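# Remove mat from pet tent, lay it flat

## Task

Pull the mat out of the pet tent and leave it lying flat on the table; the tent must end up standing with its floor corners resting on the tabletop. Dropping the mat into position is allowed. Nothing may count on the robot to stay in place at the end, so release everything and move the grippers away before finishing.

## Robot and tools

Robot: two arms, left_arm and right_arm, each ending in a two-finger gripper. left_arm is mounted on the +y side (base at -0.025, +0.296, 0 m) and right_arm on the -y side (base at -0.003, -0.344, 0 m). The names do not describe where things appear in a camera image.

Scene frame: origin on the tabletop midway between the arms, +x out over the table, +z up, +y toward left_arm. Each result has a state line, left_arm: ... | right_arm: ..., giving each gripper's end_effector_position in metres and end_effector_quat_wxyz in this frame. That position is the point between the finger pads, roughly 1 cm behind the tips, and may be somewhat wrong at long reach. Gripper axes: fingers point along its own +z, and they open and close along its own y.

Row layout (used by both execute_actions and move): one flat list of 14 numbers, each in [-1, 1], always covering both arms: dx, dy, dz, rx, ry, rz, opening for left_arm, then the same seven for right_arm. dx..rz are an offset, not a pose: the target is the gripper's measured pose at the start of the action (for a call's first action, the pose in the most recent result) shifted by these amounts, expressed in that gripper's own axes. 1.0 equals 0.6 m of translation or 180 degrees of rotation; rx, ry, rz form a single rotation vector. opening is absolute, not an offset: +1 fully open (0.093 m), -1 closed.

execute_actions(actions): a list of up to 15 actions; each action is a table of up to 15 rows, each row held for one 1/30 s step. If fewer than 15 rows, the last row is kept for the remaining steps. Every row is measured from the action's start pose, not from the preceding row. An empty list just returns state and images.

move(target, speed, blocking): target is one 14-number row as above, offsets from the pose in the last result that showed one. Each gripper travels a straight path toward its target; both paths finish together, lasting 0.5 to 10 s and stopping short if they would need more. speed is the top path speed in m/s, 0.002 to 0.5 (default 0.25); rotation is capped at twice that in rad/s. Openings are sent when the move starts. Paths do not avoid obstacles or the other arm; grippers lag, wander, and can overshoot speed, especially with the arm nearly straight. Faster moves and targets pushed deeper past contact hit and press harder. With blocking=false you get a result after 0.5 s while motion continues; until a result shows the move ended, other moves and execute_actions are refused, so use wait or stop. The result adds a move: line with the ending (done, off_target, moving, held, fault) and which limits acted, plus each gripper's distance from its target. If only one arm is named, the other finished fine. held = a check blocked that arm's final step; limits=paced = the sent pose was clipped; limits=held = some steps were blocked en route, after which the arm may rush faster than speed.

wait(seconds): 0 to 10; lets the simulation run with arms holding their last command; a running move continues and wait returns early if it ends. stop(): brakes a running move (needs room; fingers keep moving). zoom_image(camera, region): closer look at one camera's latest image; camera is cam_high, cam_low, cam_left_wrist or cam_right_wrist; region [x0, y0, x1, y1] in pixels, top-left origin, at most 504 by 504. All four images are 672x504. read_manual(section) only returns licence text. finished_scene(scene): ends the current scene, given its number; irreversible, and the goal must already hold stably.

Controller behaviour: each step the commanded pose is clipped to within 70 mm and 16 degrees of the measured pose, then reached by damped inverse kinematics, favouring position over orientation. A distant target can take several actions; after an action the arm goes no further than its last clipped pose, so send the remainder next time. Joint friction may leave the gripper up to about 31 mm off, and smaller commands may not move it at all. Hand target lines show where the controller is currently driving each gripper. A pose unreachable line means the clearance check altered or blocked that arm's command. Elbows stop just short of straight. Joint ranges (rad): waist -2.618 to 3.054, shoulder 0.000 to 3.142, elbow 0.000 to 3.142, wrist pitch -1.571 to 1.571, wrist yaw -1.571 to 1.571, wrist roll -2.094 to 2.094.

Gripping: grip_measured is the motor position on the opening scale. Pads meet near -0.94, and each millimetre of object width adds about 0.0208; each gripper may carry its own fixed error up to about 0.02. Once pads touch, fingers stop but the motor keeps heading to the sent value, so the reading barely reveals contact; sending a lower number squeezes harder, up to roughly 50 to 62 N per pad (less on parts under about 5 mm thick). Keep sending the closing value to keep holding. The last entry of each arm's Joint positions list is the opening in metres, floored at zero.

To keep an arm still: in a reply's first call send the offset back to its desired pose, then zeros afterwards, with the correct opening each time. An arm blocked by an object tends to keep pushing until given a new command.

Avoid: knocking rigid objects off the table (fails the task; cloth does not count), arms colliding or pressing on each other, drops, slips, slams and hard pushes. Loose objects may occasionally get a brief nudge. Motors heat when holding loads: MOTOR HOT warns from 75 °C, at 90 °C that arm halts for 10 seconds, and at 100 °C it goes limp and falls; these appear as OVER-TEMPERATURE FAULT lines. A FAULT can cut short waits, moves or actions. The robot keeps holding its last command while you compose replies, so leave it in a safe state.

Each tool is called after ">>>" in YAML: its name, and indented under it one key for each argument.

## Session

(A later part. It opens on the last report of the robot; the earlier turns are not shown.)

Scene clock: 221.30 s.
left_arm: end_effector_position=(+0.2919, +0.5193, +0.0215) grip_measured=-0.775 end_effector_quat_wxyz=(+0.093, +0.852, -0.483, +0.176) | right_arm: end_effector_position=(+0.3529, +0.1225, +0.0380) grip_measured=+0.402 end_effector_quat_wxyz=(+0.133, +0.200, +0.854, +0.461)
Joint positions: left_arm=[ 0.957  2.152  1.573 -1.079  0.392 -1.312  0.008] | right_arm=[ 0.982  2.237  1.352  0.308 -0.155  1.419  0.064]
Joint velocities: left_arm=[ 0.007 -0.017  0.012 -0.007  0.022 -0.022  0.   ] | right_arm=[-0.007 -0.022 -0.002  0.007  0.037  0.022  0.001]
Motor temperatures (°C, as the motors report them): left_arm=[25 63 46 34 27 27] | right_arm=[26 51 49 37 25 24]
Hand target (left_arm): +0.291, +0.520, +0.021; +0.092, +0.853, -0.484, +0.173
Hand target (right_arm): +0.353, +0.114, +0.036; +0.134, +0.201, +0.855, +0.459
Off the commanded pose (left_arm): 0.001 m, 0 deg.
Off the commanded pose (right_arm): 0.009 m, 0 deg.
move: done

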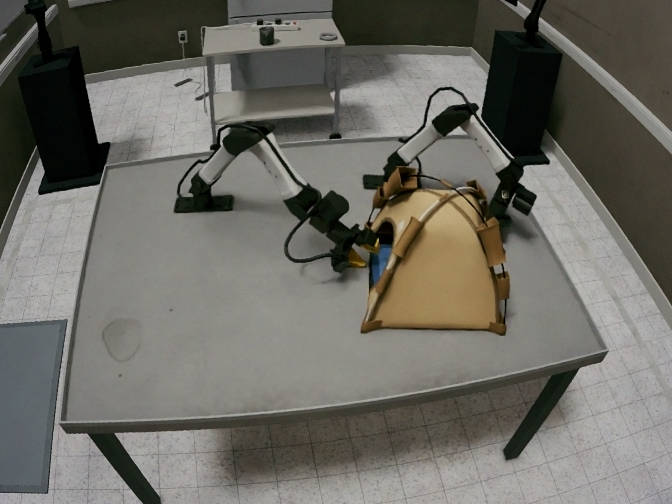

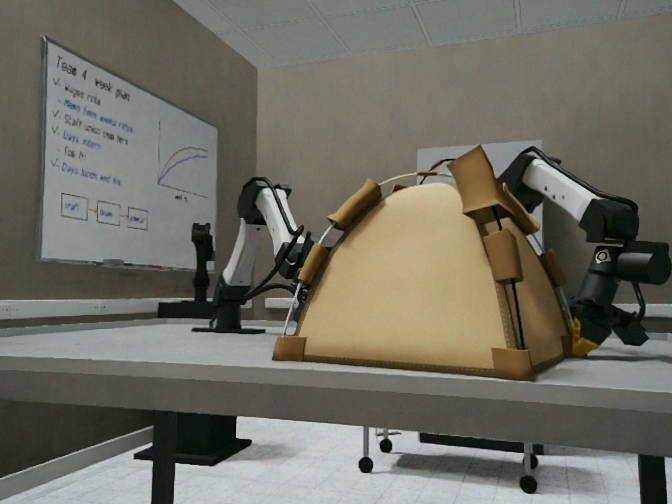

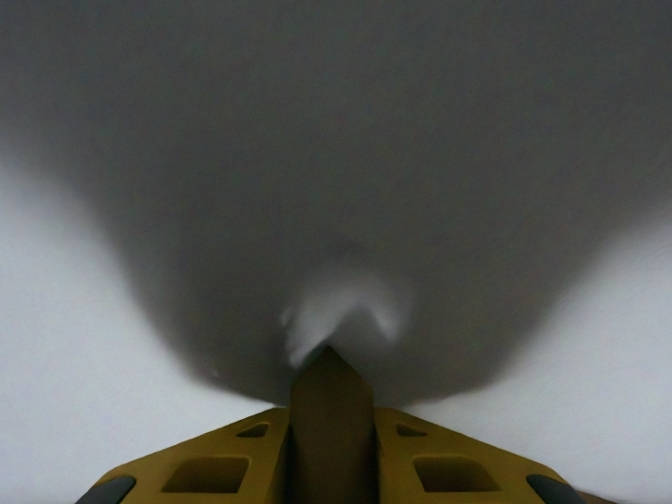

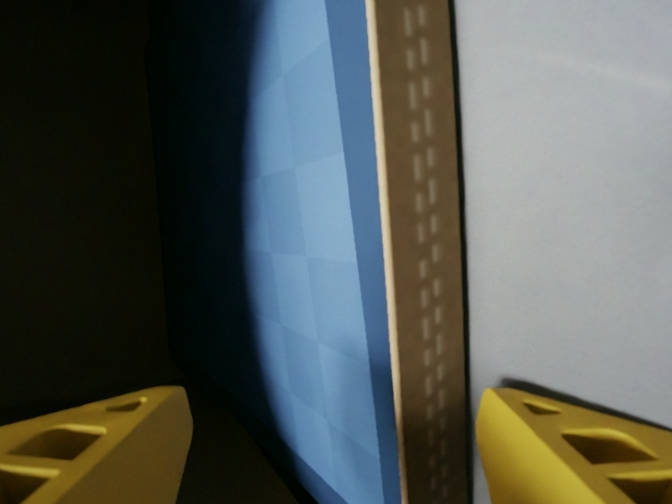

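>>> move:
  target: [0, 0, 0, 0, 0, 0, -1, 0, 0.06, -0.02, 0, 0, 0, 0.4]
  speed: 0.08

>>> move:
  target: [0, 0, 0, 0, 0, 0, -1, 0, -0.06, 0.05, 0, 0, 0, 0.4]
  speed: 0.08

Scene clock: 234.40 s.
left_arm: end_effector_position=(+0.2919, +0.5193, +0.0215) grip_measured=-0.775 end_effector_quat_wxyz=(+0.093, +0.852, -0.483, +0.176) | right_arm: end_effector_position=(+0.3564, +0.1268, +0.0639) grip_measured=+0.402 end_effector_quat_wxyz=(+0.131, +0.201, +0.856, +0.457)
Joint positions: left_arm=[ 0.957  2.152  1.573 -1.079  0.392 -1.312  0.008] | right_arm=[ 0.982  2.2    1.419  0.194 -0.155  1.418  0.064]
Joint velocities: left_arm=[ 0.002 -0.002  0.002 -0.022 -0.051 -0.066 -0.   ] | right_arm=[-0.002  0.022 -0.007  0.022 -0.037 -0.007 -0.   ]
Motor temperatures (°C, as the motors report them): left_arm=[25 64 46 34 27 27] | right_arm=[26 55 47 37 25 24]
Hand target (left_arm): +0.292, +0.519, +0.022; +0.093, +0.852, -0.483, +0.176
Hand target (right_arm): +0.356, +0.131, +0.075; +0.133, +0.200, +0.854, +0.461
Off the commanded pose (left_arm): 0.000 m, 0 deg.
Off the commanded pose (right_arm): 0.012 m, 1 deg.
move: off_target (right_arm)

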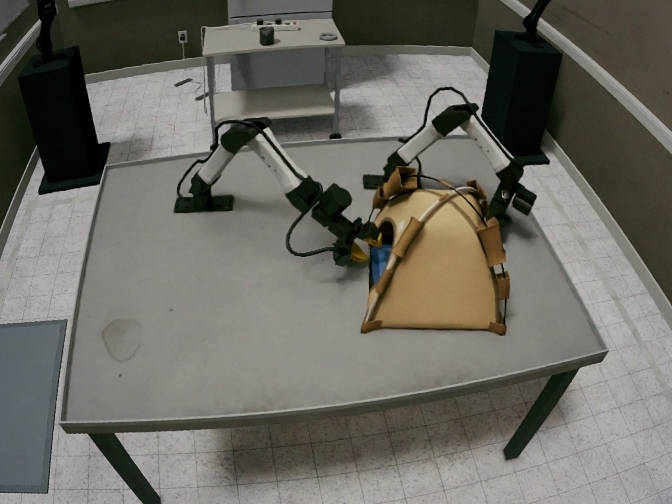

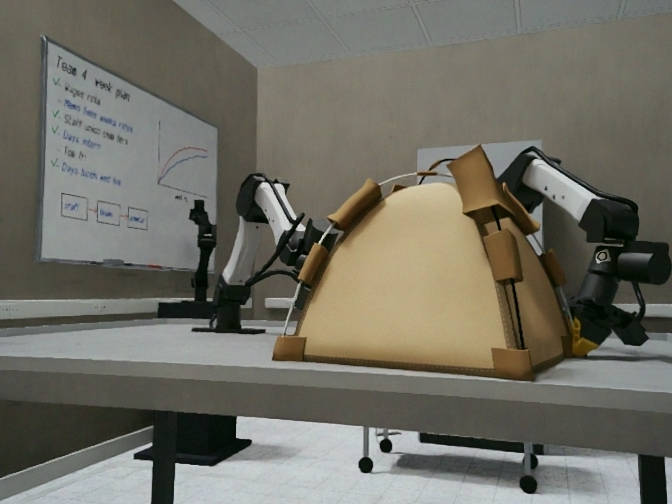

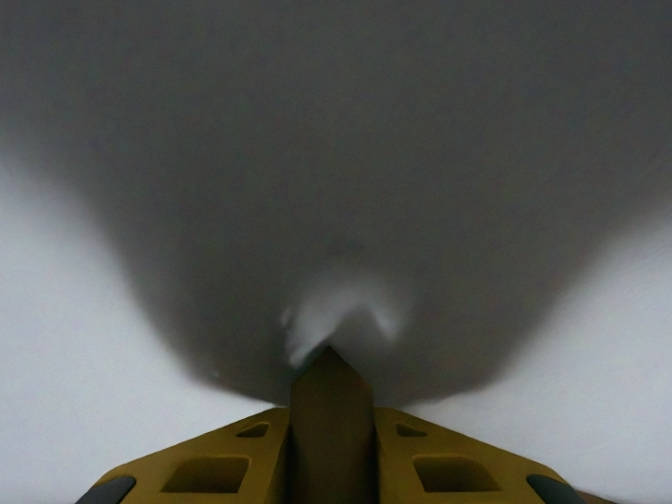

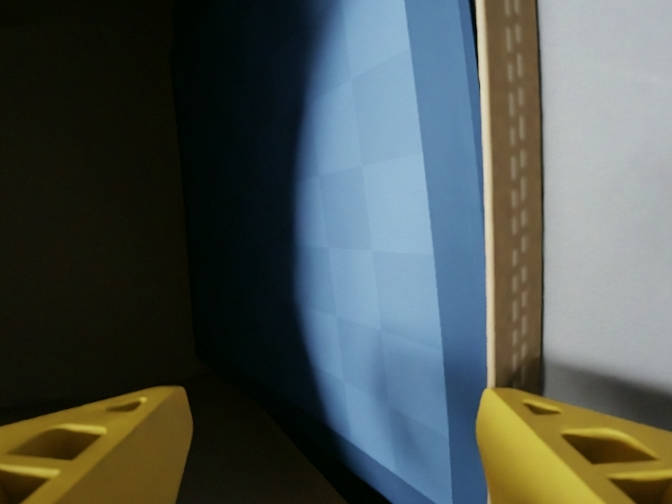

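Scene clock: 235.30 s.
left_arm: end_effector_position=(+0.2919, +0.5193, +0.0215) grip_measured=-0.775 end_effector_quat_wxyz=(+0.093, +0.852, -0.483, +0.176) | right_arm: end_effector_position=(+0.3624, +0.1344, +0.0394) grip_measured=+0.401 end_effector_quat_wxyz=(+0.137, +0.197, +0.850, +0.470)
Joint positions: left_arm=[ 0.957  2.152  1.573 -1.079  0.392 -1.312  0.008] | right_arm=[ 0.982  2.282  1.419  0.308 -0.157  1.419  0.064]
Joint velocities: left_arm=[ 0.007  0.012  0.007 -0.037  0.007 -0.007 -0.001] | right_arm=[ 0.002 -0.007  0.012  0.037 -0.066  0.007 -0.   ]
Motor temperatures (°C, as the motors report them): left_arm=[25 65 46 33 27 27] | right_arm=[26 54 47 38 25 24]
Hand target (left_arm): +0.292, +0.519, +0.022; +0.093, +0.852, -0.483, +0.176
Hand target (right_arm): +0.361, +0.130, +0.018; +0.131, +0.201, +0.857, +0.457
Off the commanded pose (left_arm): 0.000 m, 0 deg.
Off the commanded pose (right_arm): 0.022 m, 2 deg.
move: off_target (right_arm)

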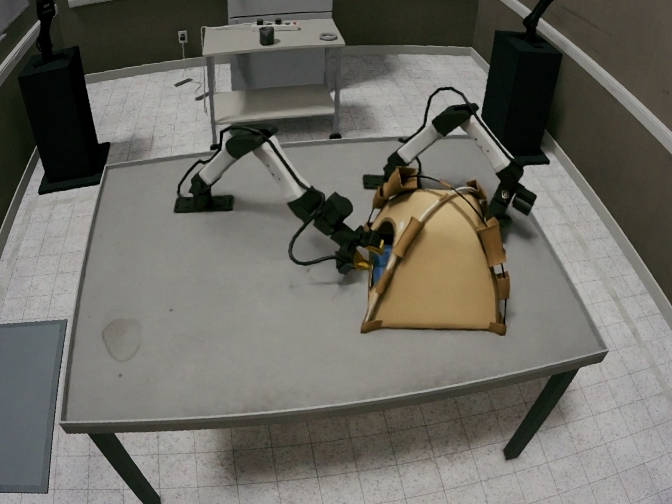

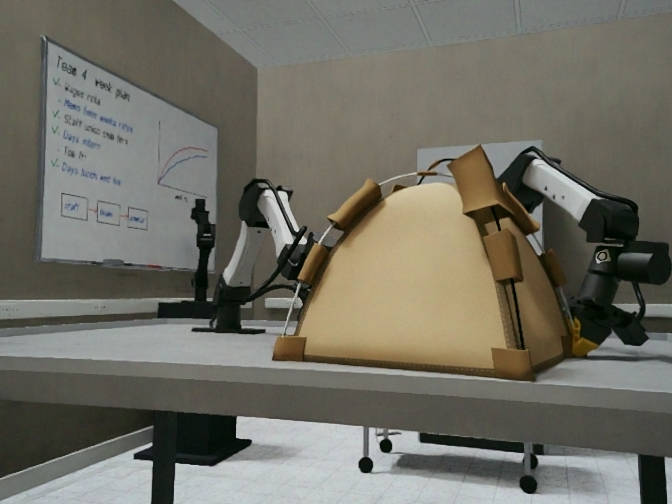

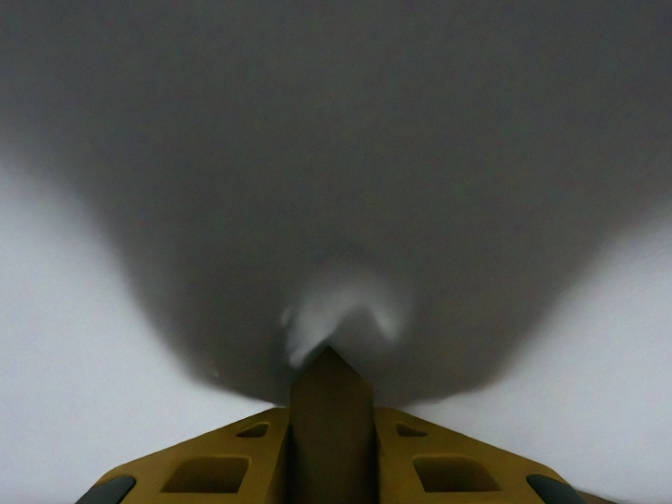

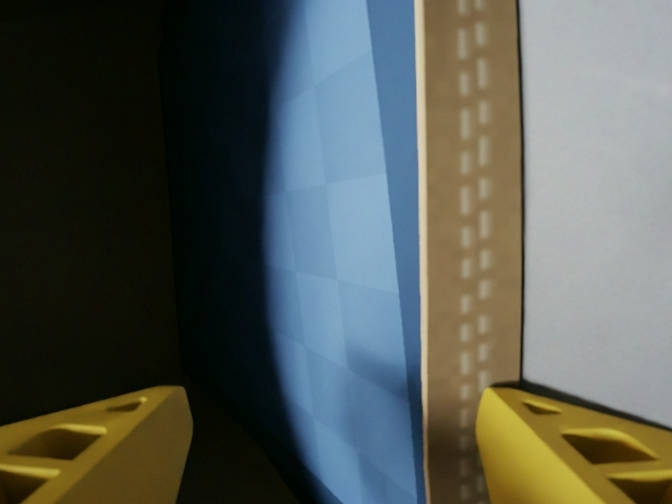

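>>> execute_actions:
  actions: []

Scene clock: 254.33 s.
left_arm: end_effector_position=(+0.2919, +0.5193, +0.0215) grip_measured=-0.775 end_effector_quat_wxyz=(+0.093, +0.852, -0.483, +0.176) | right_arm: end_effector_position=(+0.3624, +0.1345, +0.0395) grip_measured=+0.401 end_effector_quat_wxyz=(+0.137, +0.197, +0.849, +0.470)
Joint positions: left_arm=[ 0.957  2.152  1.573 -1.079  0.392 -1.312  0.008] | right_arm=[ 0.982  2.282  1.419  0.308 -0.157  1.419  0.064]
Joint velocities: left_arm=[-0.012  0.002 -0.007  0.066  0.022 -0.007 -0.001] | right_arm=[ 0.007 -0.007  0.002  0.066 -0.022 -0.037  0.001]
Motor temperatures (°C, as the motors report them): left_arm=[25 66 46 33 27 27] | right_arm=[26 52 46 39 25 24]
Hand target (left_arm): +0.292, +0.519, +0.022; +0.093, +0.852, -0.483, +0.176
Hand target (right_arm): +0.361, +0.130, +0.018; +0.131, +0.201, +0.857, +0.457
Off the commanded pose (left_arm): 0.000 m, 0 deg.
Off the commanded pose (right_arm): 0.022 m, 2 deg.

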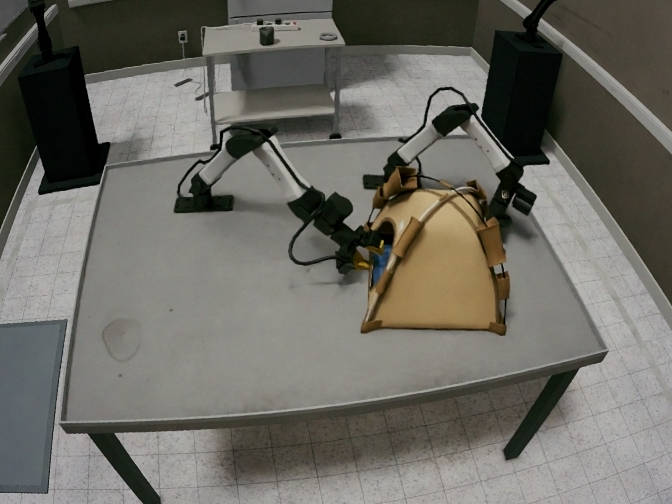

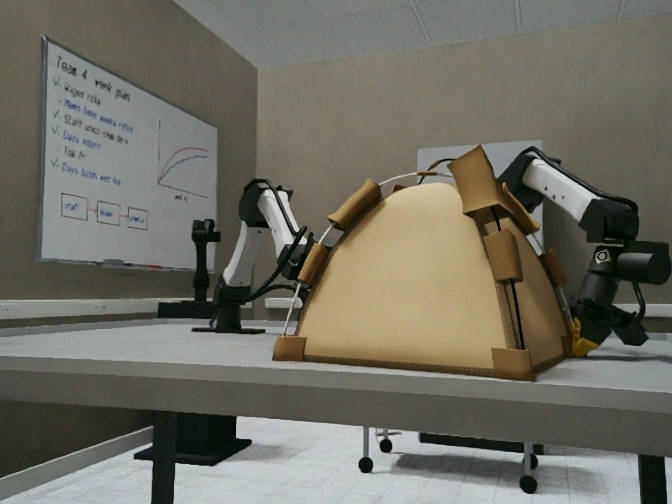

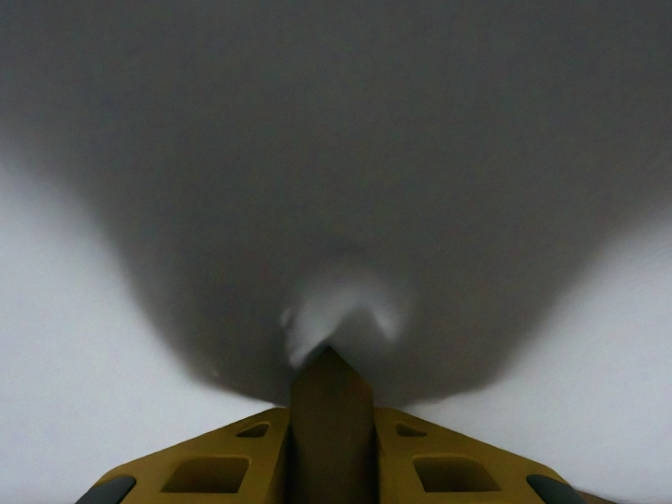

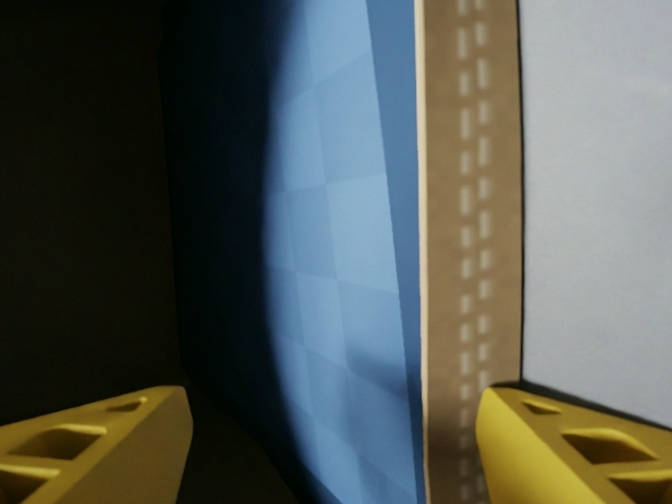

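>>> move:
  target: [0,0,0,0,0,0,-1, 0.017,0.023,0.065,0,0,0,0.4]
  speed: 0.04

Scene clock: 259.93 s.
left_arm: end_effector_position=(+0.2919, +0.5193, +0.0215) grip_measured=-0.775 end_effector_quat_wxyz=(+0.093, +0.852, -0.483, +0.176) | right_arm: end_effector_position=(+0.3789, +0.1711, +0.0520) grip_measured=+0.401 end_effector_quat_wxyz=(+0.148, +0.193, +0.838, +0.489)
Joint positions: left_arm=[ 0.957  2.152  1.573 -1.079  0.392 -1.312  0.008] | right_arm=[ 1.005  2.383  1.616  0.264 -0.134  1.429  0.064]
Joint velocities: left_arm=[-0.007 -0.007 -0.007  0.007 -0.022 -0.007 -0.   ] | right_arm=[-0.007 -0.002  0.012 -0.037  0.051  0.051 -0.   ]
Motor temperatures (°C, as the motors report them): left_arm=[25 66 46 33 27 27] | right_arm=[26 52 46 39 25 24]
Hand target (left_arm): +0.292, +0.519, +0.022; +0.093, +0.852, -0.483, +0.176
Hand target (right_arm): +0.373, +0.174, +0.031; +0.137, +0.197, +0.849, +0.470
Off the commanded pose (left_arm): 0.000 m, 0 deg.
Off the commanded pose (right_arm): 0.023 m, 3 deg.
move: off_target (right_arm)

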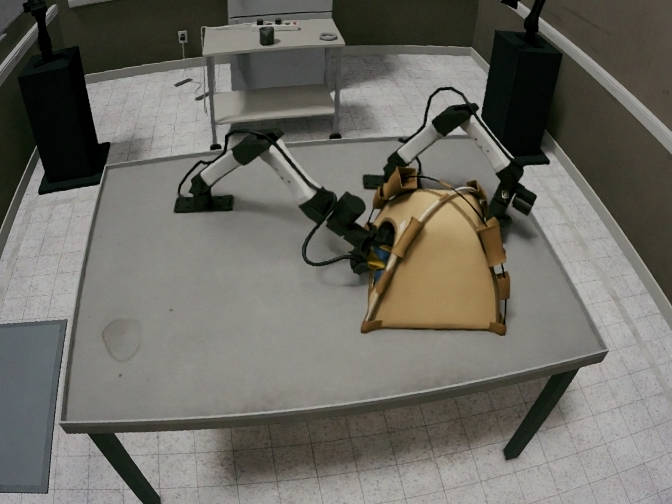

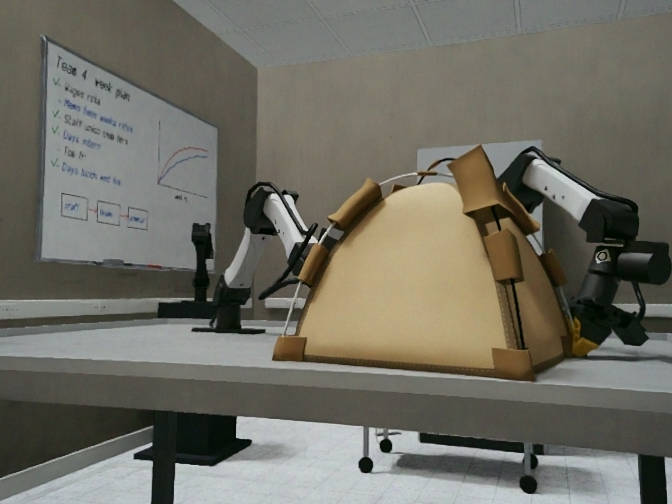

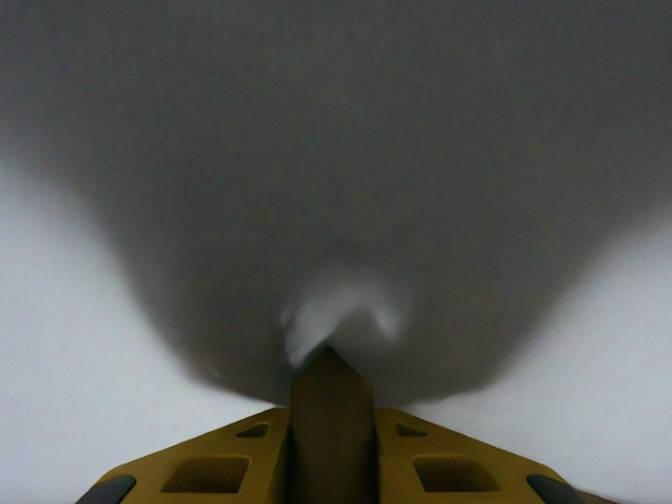

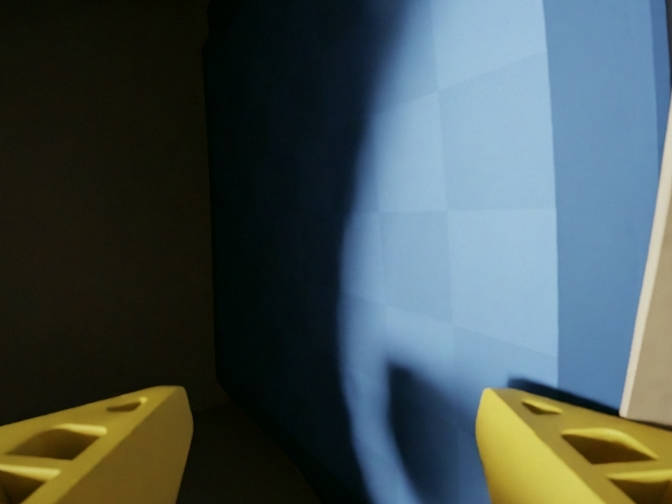

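>>> move:
  target: [0,0,0,0,0,0,-1, -0.009,-0.054,-0.022,0,0,0,0.4]
  speed: 0.03

Scene clock: 269.07 s.
left_arm: end_effector_position=(+0.2919, +0.5193, +0.0215) grip_measured=-0.775 end_effector_quat_wxyz=(+0.093, +0.852, -0.483, +0.176) | right_arm: end_effector_position=(+0.3745, +0.1580, +0.0487) grip_measured=+0.401 end_effector_quat_wxyz=(+0.155, +0.187, +0.824, +0.511)
Joint positions: left_arm=[ 0.957  2.152  1.573 -1.079  0.392 -1.312  0.008] | right_arm=[ 0.992  2.354  1.489  0.415 -0.152  1.427  0.064]
Joint velocities: left_arm=[ 0.007 -0.002  0.002 -0.007 -0.022  0.007 -0.001] | right_arm=[-0.017 -0.017 -0.007 -0.037  0.051  0.095  0.   ]
Motor temperatures (°C, as the motors report them): left_arm=[25 67 46 32 27 27] | right_arm=[26 53 47 38 25 24]
Hand target (left_arm): +0.292, +0.519, +0.022; +0.093, +0.852, -0.483, +0.176
Hand target (right_arm): +0.372, +0.145, +0.030; +0.148, +0.193, +0.838, +0.489
Off the commanded pose (left_arm): 0.000 m, 0 deg.
Off the commanded pose (right_arm): 0.023 m, 3 deg.
move: off_target (right_arm)

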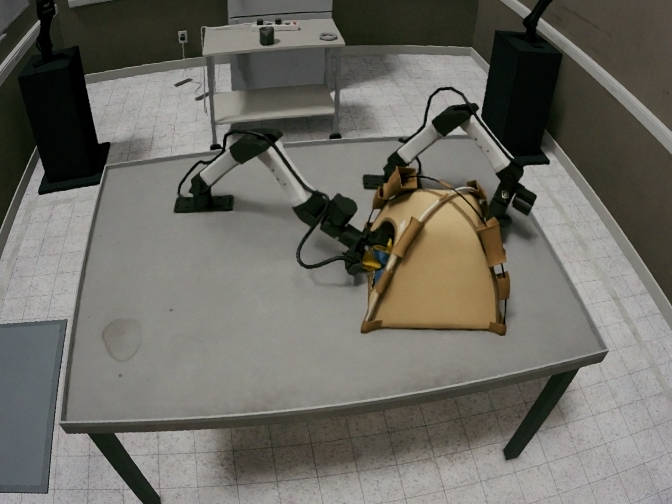

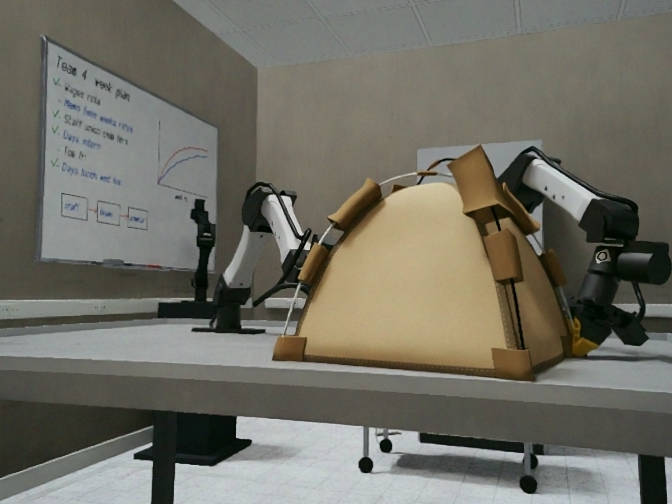

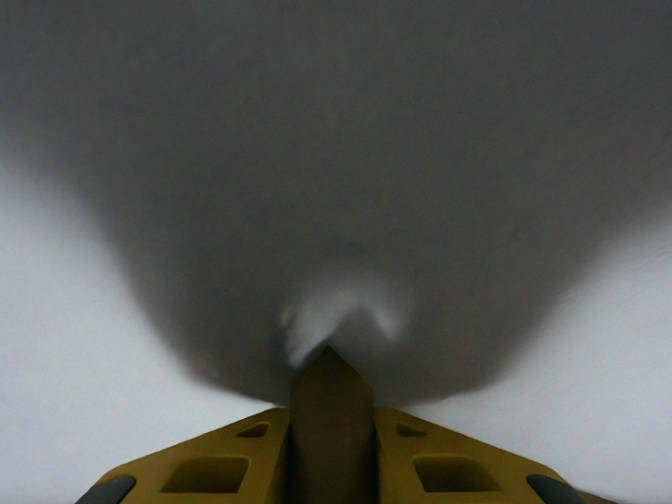

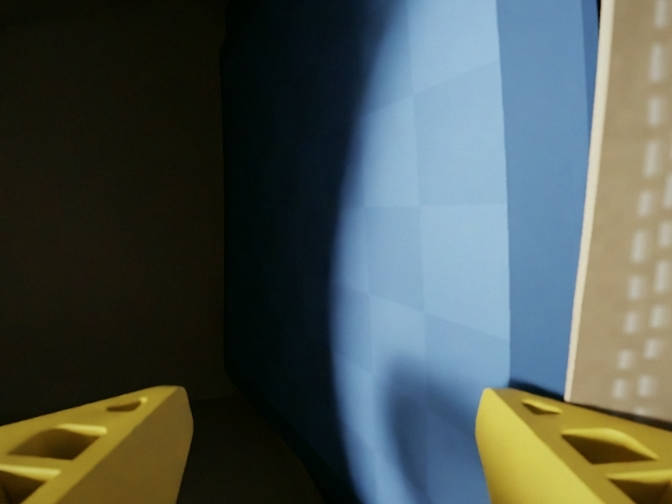

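>>> move:
  target: [0,0,0,0,0,0,-1, 0,0.045,-0.025,0.14,0,0,0.4]
  speed: 0.06

Scene clock: 281.83 s.
left_arm: end_effector_position=(+0.2919, +0.5193, +0.0215) grip_measured=-0.775 end_effector_quat_wxyz=(+0.093, +0.852, -0.483, +0.176) | right_arm: end_effector_position=(+0.3762, +0.1528, +0.0877) grip_measured=+0.401 end_effector_quat_wxyz=(+0.111, +0.223, +0.911, +0.329)
Joint positions: left_arm=[ 0.957  2.152  1.573 -1.079  0.392 -1.312  0.008] | right_arm=[ 1.007  2.408  2.095 -0.551 -0.069  1.407  0.064]
Joint velocities: left_arm=[ 0.002  0.022 -0.002 -0.007  0.051 -0.022 -0.   ] | right_arm=[ 0.007  0.002 -0.007  0.022  0.037 -0.066  0.   ]
Motor temperatures (°C, as the motors report them): left_arm=[25 68 46 32 27 27] | right_arm=[26 57 46 38 25 24]
Hand target (left_arm): +0.292, +0.519, +0.022; +0.093, +0.852, -0.483, +0.176
Hand target (right_arm): +0.372, +0.157, +0.080; +0.109, +0.218, +0.916, +0.320
Off the commanded pose (left_arm): 0.000 m, 0 deg.
Off the commanded pose (right_arm): 0.010 m, 2 deg.
move: done

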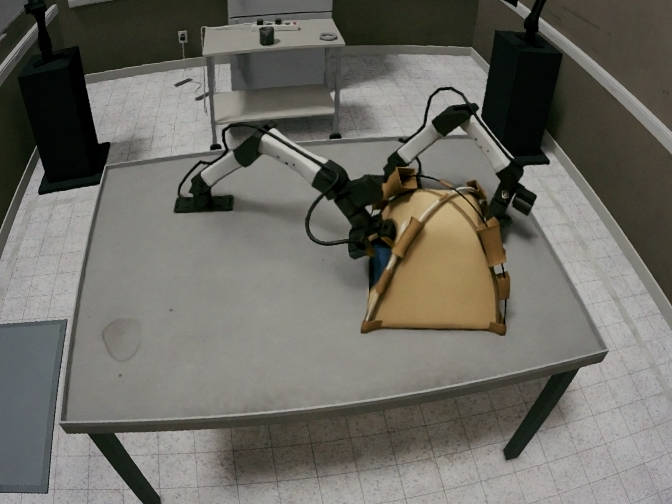

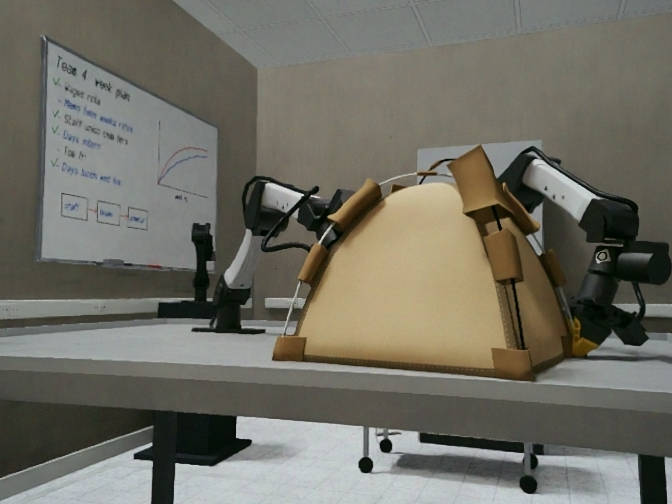

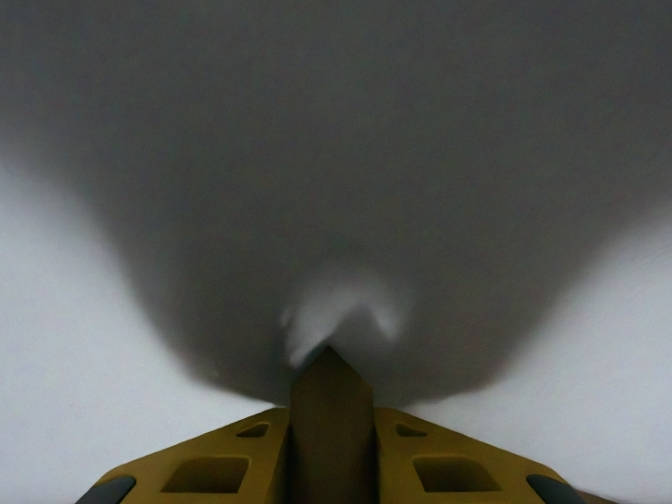

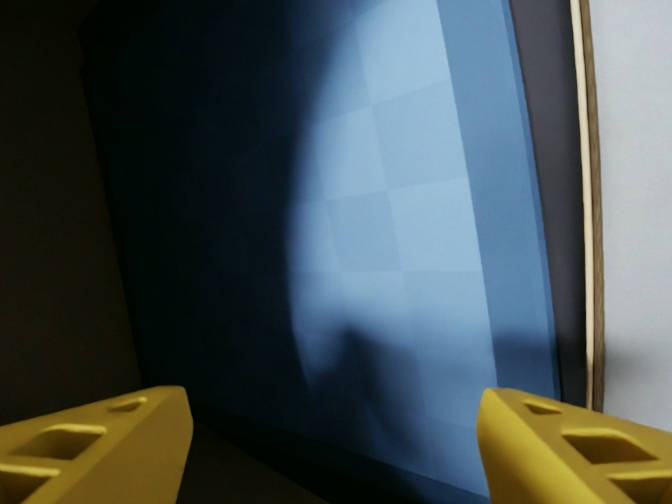

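>>> move:
  target: [0,0,0,0,0,0,-1, -0.046,-0.028,0.045,0,0,0,0.4]
  speed: 0.05

Scene clock: 301.30 s.
left_arm: end_effector_position=(+0.2919, +0.5193, +0.0215) grip_measured=-0.775 end_effector_quat_wxyz=(+0.093, +0.852, -0.483, +0.176) | right_arm: end_effector_position=(+0.3992, +0.1429, +0.0658) grip_measured=+0.401 end_effector_quat_wxyz=(+0.112, +0.224, +0.911, +0.329)
Joint positions: left_arm=[ 0.957  2.152  1.573 -1.079  0.392 -1.312  0.008] | right_arm=[ 0.962  2.457  2.095 -0.505 -0.096  1.373  0.064]
Joint velocities: left_arm=[-0.012 -0.007 -0.007 -0.022 -0.037 -0.022 -0.   ] | right_arm=[-0.027  0.002 -0.002 -0.007 -0.051  0.007  0.001]
Motor temperatures (°C, as the motors report them): left_arm=[25 69 46 31 27 27] | right_arm=[26 58 49 37 25 24]
Hand target (left_arm): +0.292, +0.519, +0.022; +0.093, +0.852, -0.483, +0.176
Hand target (right_arm): +0.404, +0.143, +0.058; +0.110, +0.223, +0.911, +0.330
Off the commanded pose (left_arm): 0.000 m, 0 deg.
Off the commanded pose (right_arm): 0.009 m, 0 deg.
move: done

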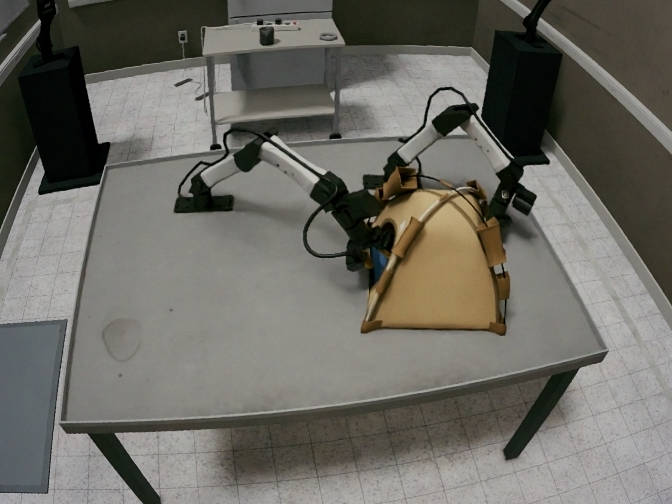

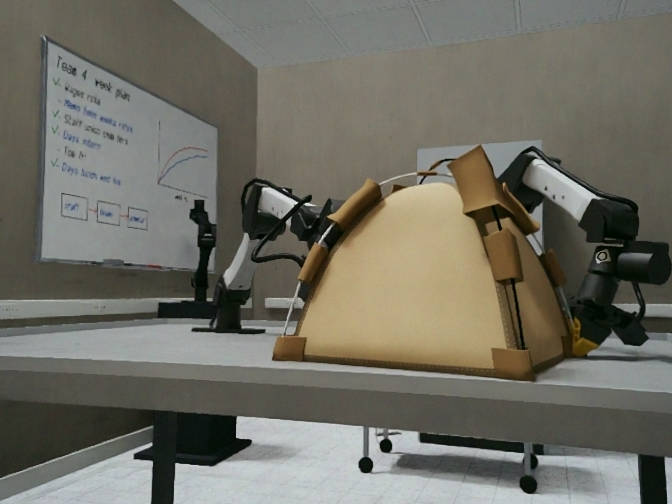

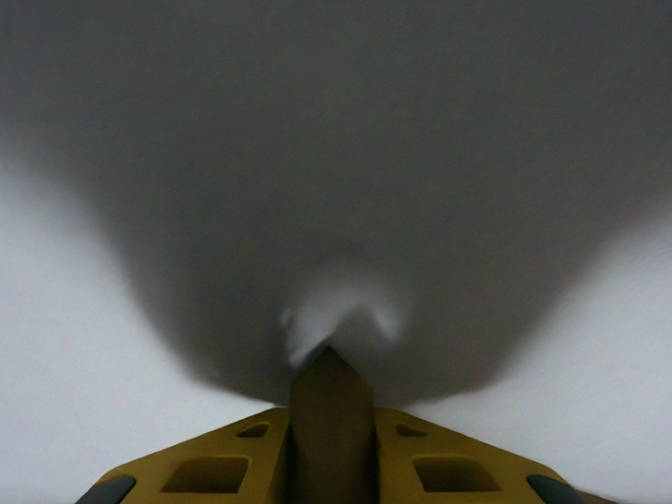

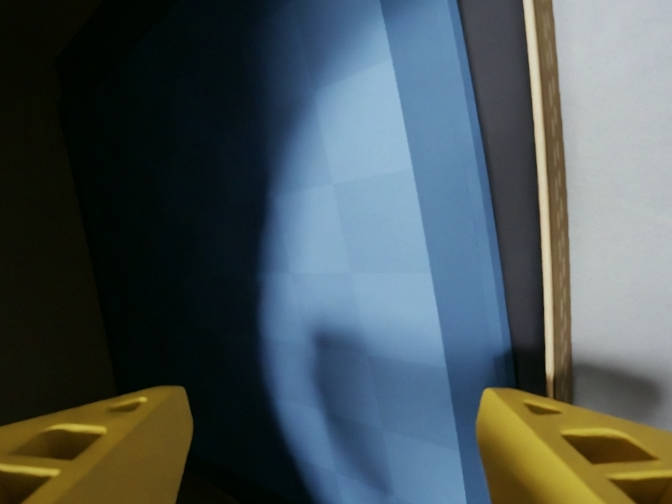

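>>> move:
  target: [0,0,0,0,0,0,-1, 0.004,-0.047,0.059,0,0,0,0.4]
  speed: 0.04

Scene clock: 317.60 s.
left_arm: end_effector_position=(+0.2919, +0.5193, +0.0215) grip_measured=-0.775 end_effector_quat_wxyz=(+0.093, +0.852, -0.483, +0.176) | right_arm: end_effector_position=(+0.4049, +0.1497, +0.0488) grip_measured=+0.401 end_effector_quat_wxyz=(+0.122, +0.220, +0.902, +0.350)
Joint positions: left_arm=[ 0.957  2.152  1.573 -1.079  0.392 -1.312  0.008] | right_arm=[ 0.962  2.476  2.029 -0.369 -0.096  1.372  0.064]
Joint velocities: left_arm=[ 0.007 -0.002 -0.007 -0.066 -0.022 -0.022  0.   ] | right_arm=[ 0.002  0.002 -0.007 -0.037  0.007  0.022 -0.   ]
Motor temperatures (°C, as the motors report them): left_arm=[25 70 46 31 27 27] | right_arm=[26 60 49 37 25 24]
Hand target (left_arm): +0.292, +0.519, +0.022; +0.093, +0.852, -0.483, +0.176
Hand target (right_arm): +0.400, +0.143, +0.021; +0.112, +0.224, +0.911, +0.329
Off the commanded pose (left_arm): 0.000 m, 0 deg.
Off the commanded pose (right_arm): 0.029 m, 3 deg.
move: off_target (right_arm)

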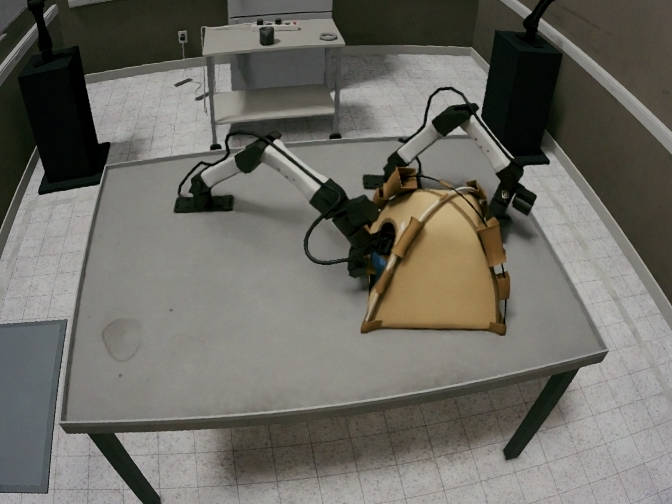

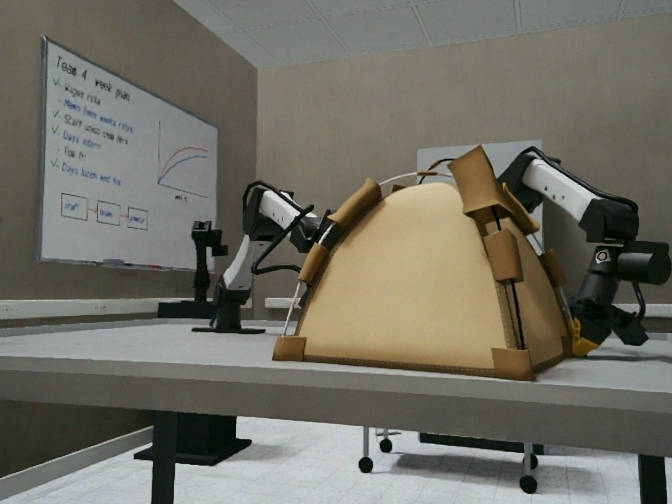

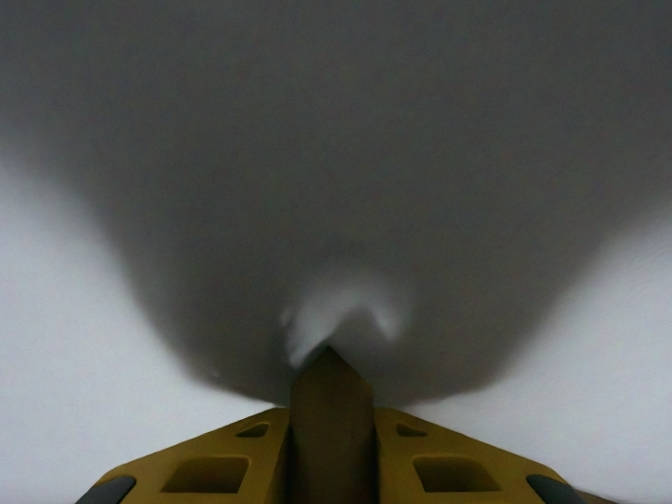

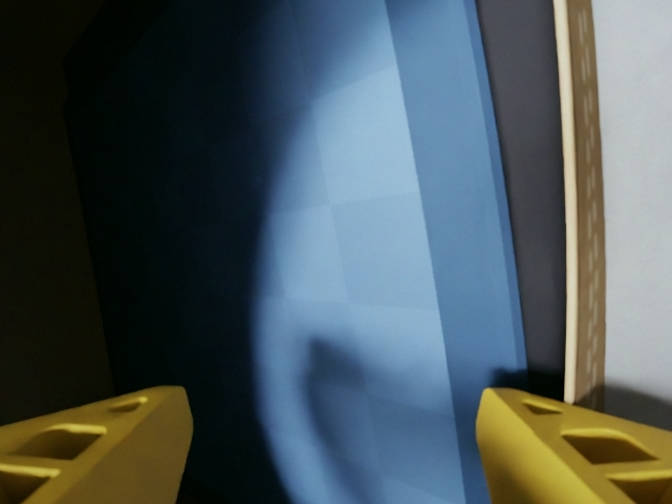

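>>> move:
  target: [0,0,0,0,0,0,-1, 0,-0.03,0.01,0,0,0,0.9]
  speed: 0.03

Scene clock: 324.73 s.
left_arm: end_effector_position=(+0.2919, +0.5193, +0.0215) grip_measured=-0.775 end_effector_quat_wxyz=(+0.093, +0.852, -0.483, +0.176) | right_arm: end_effector_position=(+0.4082, +0.1554, +0.0583) grip_measured=+0.898 end_effector_quat_wxyz=(+0.135, +0.213, +0.889, +0.381)
Joint positions: left_arm=[ 0.957  2.152  1.573 -1.079  0.392 -1.312  0.008] | right_arm=[ 0.962  2.452  1.973 -0.264 -0.104  1.372  0.088]
Joint velocities: left_arm=[ 0.007 -0.017 -0.022 -0.051 -0.081  0.022  0.   ] | right_arm=[-0.002  0.007 -0.012 -0.007 -0.051 -0.007  0.001]
Motor temperatures (°C, as the motors report them): left_arm=[25 70 46 31 27 27] | right_arm=[26 61 48 37 25 24]
Hand target (left_arm): +0.292, +0.519, +0.022; +0.093, +0.852, -0.483, +0.176
Hand target (right_arm): +0.402, +0.142, +0.033; +0.122, +0.220, +0.902, +0.350
Off the commanded pose (left_arm): 0.000 m, 0 deg.
Off the commanded pose (right_arm): 0.030 m, 4 deg.
move: off_target (right_arm)

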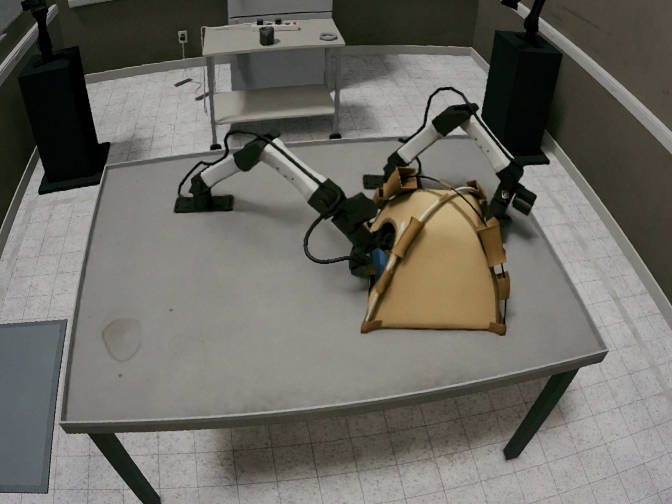

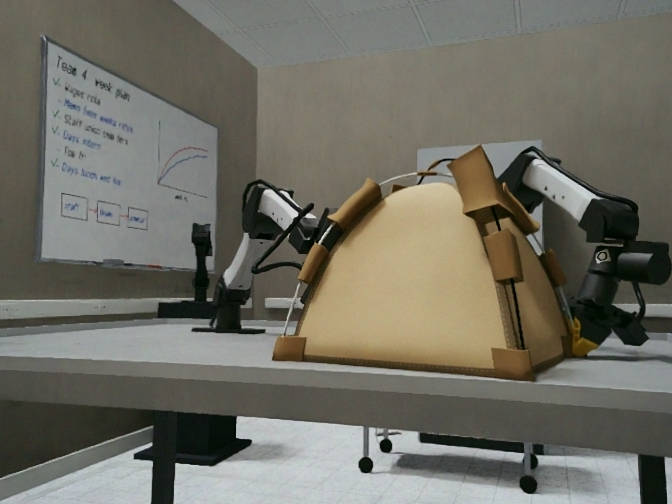

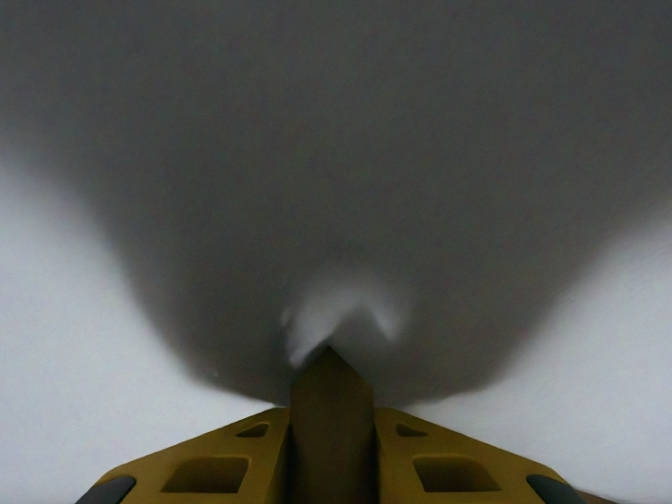

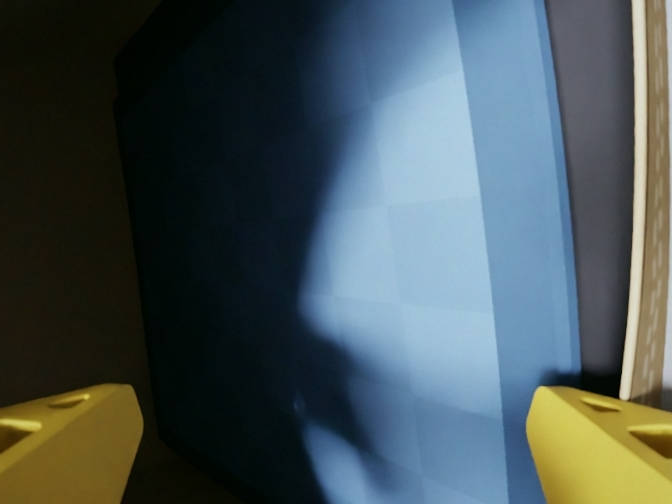

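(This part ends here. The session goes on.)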